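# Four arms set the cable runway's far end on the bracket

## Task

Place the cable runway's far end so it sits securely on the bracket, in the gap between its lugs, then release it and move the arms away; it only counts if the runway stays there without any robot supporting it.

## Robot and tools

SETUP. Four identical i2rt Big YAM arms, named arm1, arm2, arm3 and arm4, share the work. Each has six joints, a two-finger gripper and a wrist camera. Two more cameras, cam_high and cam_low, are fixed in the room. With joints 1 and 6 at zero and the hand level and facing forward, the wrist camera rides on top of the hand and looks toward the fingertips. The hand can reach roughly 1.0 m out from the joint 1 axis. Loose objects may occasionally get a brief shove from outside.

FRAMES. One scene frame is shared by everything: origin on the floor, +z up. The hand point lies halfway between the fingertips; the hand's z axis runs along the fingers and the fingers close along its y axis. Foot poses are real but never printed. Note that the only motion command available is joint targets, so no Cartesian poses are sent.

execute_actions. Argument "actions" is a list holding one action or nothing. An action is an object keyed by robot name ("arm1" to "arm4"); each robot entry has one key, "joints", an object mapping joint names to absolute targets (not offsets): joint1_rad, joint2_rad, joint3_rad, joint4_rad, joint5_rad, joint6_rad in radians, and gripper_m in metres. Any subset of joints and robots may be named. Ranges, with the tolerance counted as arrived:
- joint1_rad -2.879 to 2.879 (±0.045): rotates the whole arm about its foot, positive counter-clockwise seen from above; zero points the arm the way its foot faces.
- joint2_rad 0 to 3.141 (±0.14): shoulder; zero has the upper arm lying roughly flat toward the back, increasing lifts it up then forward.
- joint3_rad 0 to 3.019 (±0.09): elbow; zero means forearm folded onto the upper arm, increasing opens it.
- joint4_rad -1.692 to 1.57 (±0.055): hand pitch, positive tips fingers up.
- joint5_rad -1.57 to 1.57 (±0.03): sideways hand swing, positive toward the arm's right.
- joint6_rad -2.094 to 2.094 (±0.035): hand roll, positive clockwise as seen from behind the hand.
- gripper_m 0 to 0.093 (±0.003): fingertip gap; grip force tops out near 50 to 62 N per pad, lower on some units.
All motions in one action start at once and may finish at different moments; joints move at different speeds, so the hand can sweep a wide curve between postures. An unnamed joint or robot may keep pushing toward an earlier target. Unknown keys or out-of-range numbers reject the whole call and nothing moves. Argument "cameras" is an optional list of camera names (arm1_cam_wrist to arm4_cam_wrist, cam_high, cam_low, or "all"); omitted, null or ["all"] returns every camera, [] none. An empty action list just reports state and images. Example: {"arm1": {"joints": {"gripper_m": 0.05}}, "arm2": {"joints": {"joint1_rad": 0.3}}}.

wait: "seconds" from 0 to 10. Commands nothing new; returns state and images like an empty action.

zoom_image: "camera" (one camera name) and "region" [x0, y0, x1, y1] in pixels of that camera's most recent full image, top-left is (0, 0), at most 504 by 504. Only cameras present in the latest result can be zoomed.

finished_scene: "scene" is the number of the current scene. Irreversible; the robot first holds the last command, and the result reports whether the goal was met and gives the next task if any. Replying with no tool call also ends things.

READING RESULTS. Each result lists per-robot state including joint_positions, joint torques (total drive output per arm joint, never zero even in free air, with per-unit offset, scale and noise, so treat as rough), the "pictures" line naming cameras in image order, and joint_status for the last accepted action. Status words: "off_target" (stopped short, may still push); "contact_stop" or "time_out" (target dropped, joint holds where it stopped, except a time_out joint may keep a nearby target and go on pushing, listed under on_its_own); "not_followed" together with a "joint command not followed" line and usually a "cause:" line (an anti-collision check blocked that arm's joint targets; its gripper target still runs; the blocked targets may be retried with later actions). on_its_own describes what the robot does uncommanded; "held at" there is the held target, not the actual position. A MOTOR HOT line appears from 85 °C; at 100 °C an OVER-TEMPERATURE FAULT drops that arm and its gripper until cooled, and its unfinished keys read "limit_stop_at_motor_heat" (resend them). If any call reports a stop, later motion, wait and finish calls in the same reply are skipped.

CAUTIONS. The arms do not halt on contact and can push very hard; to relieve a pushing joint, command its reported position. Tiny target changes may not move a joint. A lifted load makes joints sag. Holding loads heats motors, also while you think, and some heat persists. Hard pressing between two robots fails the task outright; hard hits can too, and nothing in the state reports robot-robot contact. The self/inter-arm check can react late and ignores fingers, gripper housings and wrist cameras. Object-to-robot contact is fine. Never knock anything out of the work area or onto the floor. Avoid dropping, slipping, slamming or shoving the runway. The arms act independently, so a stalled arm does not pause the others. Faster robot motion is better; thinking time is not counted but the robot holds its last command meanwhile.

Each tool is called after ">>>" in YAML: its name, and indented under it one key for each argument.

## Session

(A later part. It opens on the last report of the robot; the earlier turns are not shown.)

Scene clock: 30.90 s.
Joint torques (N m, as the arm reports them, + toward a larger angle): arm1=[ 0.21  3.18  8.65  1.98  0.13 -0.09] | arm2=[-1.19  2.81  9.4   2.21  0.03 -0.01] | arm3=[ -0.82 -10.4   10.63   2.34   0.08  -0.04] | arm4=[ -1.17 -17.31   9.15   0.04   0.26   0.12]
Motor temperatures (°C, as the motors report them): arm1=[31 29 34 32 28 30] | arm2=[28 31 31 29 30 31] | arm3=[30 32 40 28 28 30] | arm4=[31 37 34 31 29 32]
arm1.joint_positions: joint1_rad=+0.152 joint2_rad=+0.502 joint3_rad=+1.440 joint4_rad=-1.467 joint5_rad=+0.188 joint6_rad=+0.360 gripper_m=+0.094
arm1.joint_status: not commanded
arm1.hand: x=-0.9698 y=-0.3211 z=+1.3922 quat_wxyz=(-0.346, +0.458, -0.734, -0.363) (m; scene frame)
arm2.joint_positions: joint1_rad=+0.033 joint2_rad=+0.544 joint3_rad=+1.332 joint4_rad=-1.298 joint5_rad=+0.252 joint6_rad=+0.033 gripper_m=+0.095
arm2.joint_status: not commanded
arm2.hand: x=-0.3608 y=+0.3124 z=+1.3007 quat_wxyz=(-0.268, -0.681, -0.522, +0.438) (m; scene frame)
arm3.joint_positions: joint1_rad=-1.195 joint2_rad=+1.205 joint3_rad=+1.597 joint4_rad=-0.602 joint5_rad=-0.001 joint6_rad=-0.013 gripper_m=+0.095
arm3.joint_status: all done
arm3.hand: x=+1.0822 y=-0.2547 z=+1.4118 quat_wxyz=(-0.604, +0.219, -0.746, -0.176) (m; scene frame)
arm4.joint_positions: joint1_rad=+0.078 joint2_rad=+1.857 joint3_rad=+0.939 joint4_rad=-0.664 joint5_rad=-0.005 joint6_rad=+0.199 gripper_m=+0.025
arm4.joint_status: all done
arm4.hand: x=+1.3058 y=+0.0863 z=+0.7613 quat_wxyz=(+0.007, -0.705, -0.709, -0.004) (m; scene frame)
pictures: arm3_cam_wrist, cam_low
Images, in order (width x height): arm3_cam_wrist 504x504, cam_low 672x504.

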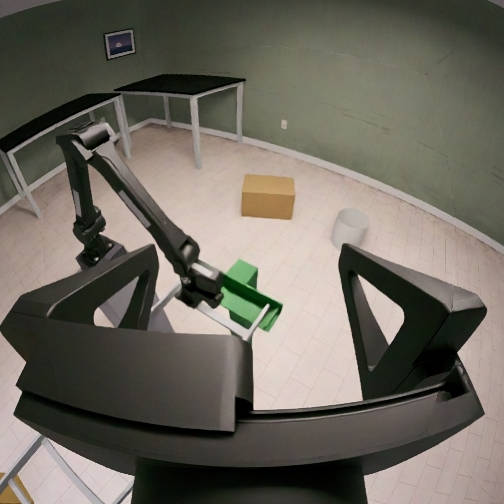

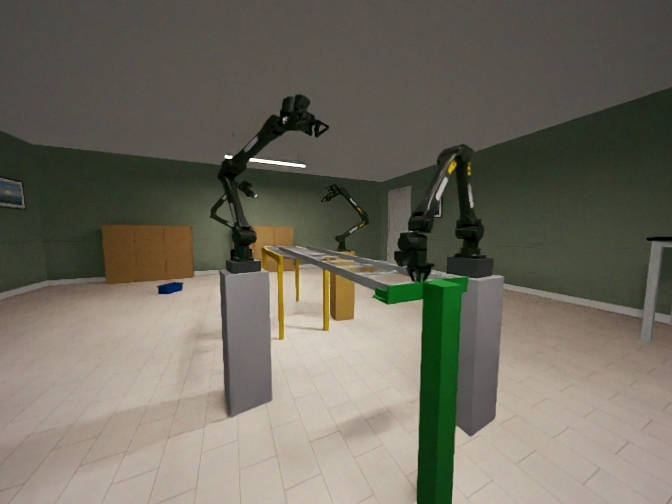

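>>> execute_actions:
  actions:
    - {"arm4":{"joints":{"joint2_rad":1.85,"gripper_m":0.045}}}
  cameras: ["arm4_cam_wrist"]

>>> execute_actions:
  actions:
    - {"arm4":{"joints":{"joint2_rad":1.68,"joint3_rad":1.02,"joint4_rad":-0.9}}}
  cameras: []

>>> execute_actions:
  actions:
    - {"arm4":{"joints":{"joint2_rad":0.95,"joint3_rad":1.2,"joint4_rad":-1.2}},"arm3":{"joints":{"joint2_rad":0.7}}}
  cameras: ["cam_high","cam_low","arm4_cam_wrist"]

>>> zoom_image:
  camera: "arm4_cam_wrist"
  region: [150, 90, 330, 300]

Scene clock: 33.33 s.
Joint torques (N m, as the arm reports them, + toward a larger angle): arm1=[ 0.19  3.16  8.67  1.98  0.13 -0.09] | arm2=[-1.15  2.9   9.36  2.19  0.03  0.  ] | arm3=[-1.   -9.84 10.84  2.31  0.06  0.04] | arm4=[ -0.8  -14.78   9.05   0.08   0.2    0.11]
Motor temperatures (°C, as the motors report them): arm1=[31 29 35 32 28 30] | arm2=[28 31 31 29 30 31] | arm3=[30 32 40 28 28 30] | arm4=[31 37 34 31 29 32]
arm1.joint_positions: joint1_rad=+0.152 joint2_rad=+0.502 joint3_rad=+1.440 joint4_rad=-1.467 joint5_rad=+0.188 joint6_rad=+0.360 gripper_m=+0.094
arm1.joint_status: not commanded
arm1.hand: x=-0.9698 y=-0.3211 z=+1.3922 quat_wxyz=(-0.346, +0.458, -0.734, -0.363) (m; scene frame)
arm2.joint_positions: joint1_rad=+0.033 joint2_rad=+0.544 joint3_rad=+1.332 joint4_rad=-1.298 joint5_rad=+0.252 joint6_rad=+0.033 gripper_m=+0.095
arm2.joint_status: not commanded
arm2.hand: x=-0.3608 y=+0.3124 z=+1.3007 quat_wxyz=(-0.268, -0.681, -0.522, +0.438) (m; scene frame)
arm3.joint_positions: joint1_rad=-1.195 joint2_rad=+1.205 joint3_rad=+1.597 joint4_rad=-0.602 joint5_rad=-0.001 joint6_rad=-0.013 gripper_m=+0.095
arm3.joint_status: not commanded
arm3.hand: x=+1.0822 y=-0.2547 z=+1.4118 quat_wxyz=(-0.604, +0.219, -0.746, -0.176) (m; scene frame)
arm4.joint_positions: joint1_rad=+0.078 joint2_rad=+1.856 joint3_rad=+0.939 joint4_rad=-0.664 joint5_rad=-0.003 joint6_rad=+0.200 gripper_m=+0.045
arm4.joint_status: all done
arm4.hand: x=+1.3054 y=+0.0859 z=+0.7615 quat_wxyz=(+0.007, -0.705, -0.709, -0.003) (m; scene frame)
pictures: arm4_cam_wrist
Images, in order (width x height): arm4_cam_wrist 504x504.

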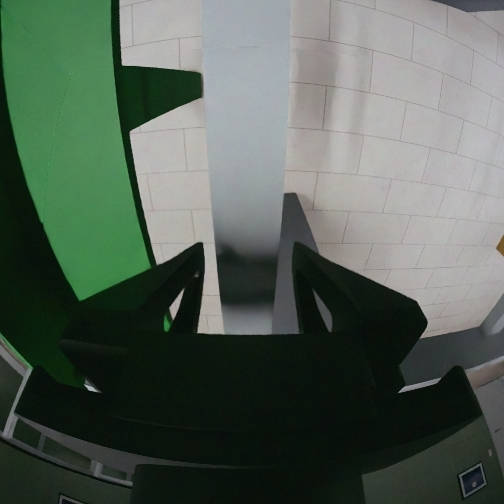

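Scene clock: 34.33 s.
Joint torques (N m, as the arm reports them, + toward a larger angle): arm1=[ 0.19  3.14  8.67  1.99  0.13 -0.09] | arm2=[-1.1   2.83  9.39  2.2   0.02 -0.01] | arm3=[ -0.96 -10.16  10.93   2.45   0.05   0.01] | arm4=[ -0.93 -12.07  10.83  -0.14   0.19   0.11]
Motor temperatures (°C, as the motors report them): arm1=[31 29 35 32 28 30] | arm2=[28 31 31 29 30 31] | arm3=[30 32 40 28 28 30] | arm4=[31 36 34 31 29 32]
arm1.joint_positions: joint1_rad=+0.152 joint2_rad=+0.502 joint3_rad=+1.440 joint4_rad=-1.467 joint5_rad=+0.188 joint6_rad=+0.360 gripper_m=+0.094
arm1.joint_status: not commanded
arm1.hand: x=-0.9698 y=-0.3211 z=+1.3922 quat_wxyz=(-0.346, +0.458, -0.734, -0.363) (m; scene frame)
arm2.joint_positions: joint1_rad=+0.033 joint2_rad=+0.544 joint3_rad=+1.332 joint4_rad=-1.298 joint5_rad=+0.252 joint6_rad=+0.033 gripper_m=+0.095
arm2.joint_status: not commanded
arm2.hand: x=-0.3608 y=+0.3124 z=+1.3007 quat_wxyz=(-0.268, -0.681, -0.522, +0.438) (m; scene frame)
arm3.joint_positions: joint1_rad=-1.195 joint2_rad=+1.205 joint3_rad=+1.597 joint4_rad=-0.602 joint5_rad=-0.001 joint6_rad=-0.013 gripper_m=+0.095
arm3.joint_status: not commanded
arm3.hand: x=+1.0822 y=-0.2547 z=+1.4118 quat_wxyz=(-0.604, +0.219, -0.746, -0.176) (m; scene frame)
arm4.joint_positions: joint1_rad=+0.078 joint2_rad=+1.665 joint3_rad=+0.991 joint4_rad=-0.890 joint5_rad=-0.003 joint6_rad=+0.200 gripper_m=+0.045
arm4.joint_status: all done
arm4.hand: x=+1.3065 y=+0.0835 z=+0.8529 quat_wxyz=(+0.000, -0.705, -0.709, +0.002) (m; scene frame)
pictures: none
No camera images: the call's "cameras" was empty. Leave "cameras" out to get every camera's image.

Scene clock: 36.20 s.
Joint torques (N m, as the arm reports them, + toward a larger angle): arm1=[ 0.2   3.18  8.66  1.99  0.13 -0.09] | arm2=[-1.27  2.86  9.39  2.17  0.03 -0.01] | arm3=[-1.86  1.77  7.64  1.99  0.   -0.01] | arm4=[-1.04 -5.03 13.61  1.07  0.22  0.09]
Motor temperatures (°C, as the motors report them): arm1=[31 29 35 32 28 30] | arm2=[28 31 31 29 30 31] | arm3=[30 32 40 28 28 30] | arm4=[31 36 35 31 29 32]
arm1.joint_positions: joint1_rad=+0.152 joint2_rad=+0.502 joint3_rad=+1.440 joint4_rad=-1.467 joint5_rad=+0.188 joint6_rad=+0.360 gripper_m=+0.094
arm1.joint_status: not commanded
arm1.hand: x=-0.9698 y=-0.3211 z=+1.3922 quat_wxyz=(-0.346, +0.458, -0.734, -0.363) (m; scene frame)
arm2.joint_positions: joint1_rad=+0.033 joint2_rad=+0.544 joint3_rad=+1.332 joint4_rad=-1.298 joint5_rad=+0.252 joint6_rad=+0.033 gripper_m=+0.095
arm2.joint_status: not commanded
arm2.hand: x=-0.3608 y=+0.3124 z=+1.3007 quat_wxyz=(-0.268, -0.681, -0.522, +0.438) (m; scene frame)
arm3.joint_positions: joint1_rad=-1.195 joint2_rad=+0.709 joint3_rad=+1.602 joint4_rad=-0.600 joint5_rad=-0.001 joint6_rad=-0.013 gripper_m=+0.095
arm3.joint_status: all done
arm3.hand: x=+0.8387 y=-0.4117 z=+1.6058 quat_wxyz=(-0.772, +0.166, -0.572, -0.222) (m; scene frame)
arm4.joint_positions: joint1_rad=+0.078 joint2_rad=+0.943 joint3_rad=+1.172 joint4_rad=-1.191 joint5_rad=-0.003 joint6_rad=+0.200 gripper_m=+0.045
arm4.joint_status: all done
arm4.hand: x=+1.2973 y=+0.1393 z=+1.1983 quat_wxyz=(-0.248, -0.673, -0.677, +0.165) (m; scene frame)
pictures: arm4_cam_wrist, cam_high, cam_low
Images, in order (width x height): arm4_cam_wrist 504x504, cam_high 672x504, cam_low 672x504.

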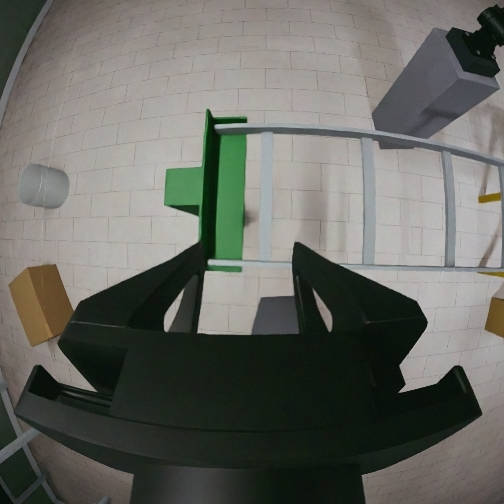

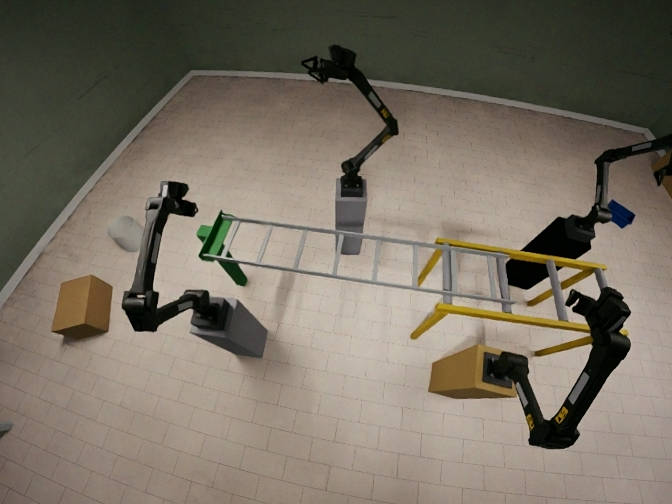

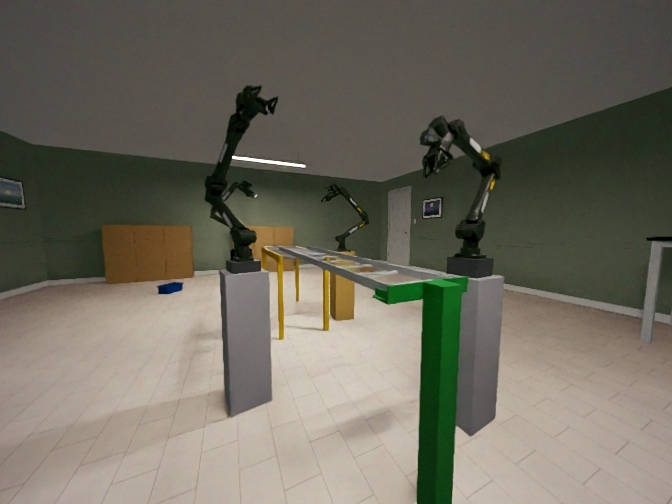

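Region (150, 90, 330, 300) of arm4_cam_wrist's 504x504 image, scaled by 2.400, with more detail than that image has; it fills the left 432 columns of this view, and the rest is white.

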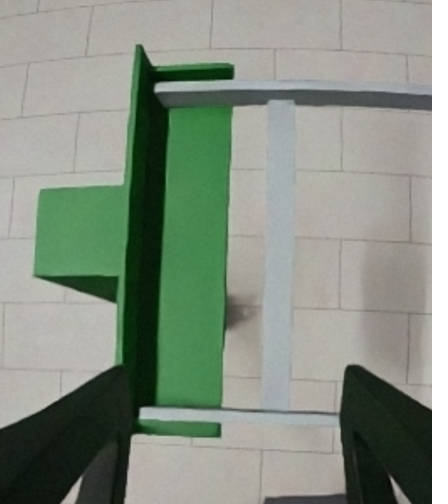

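>>> finished_scene:
  scene: 2

The scene is finished: the task was done.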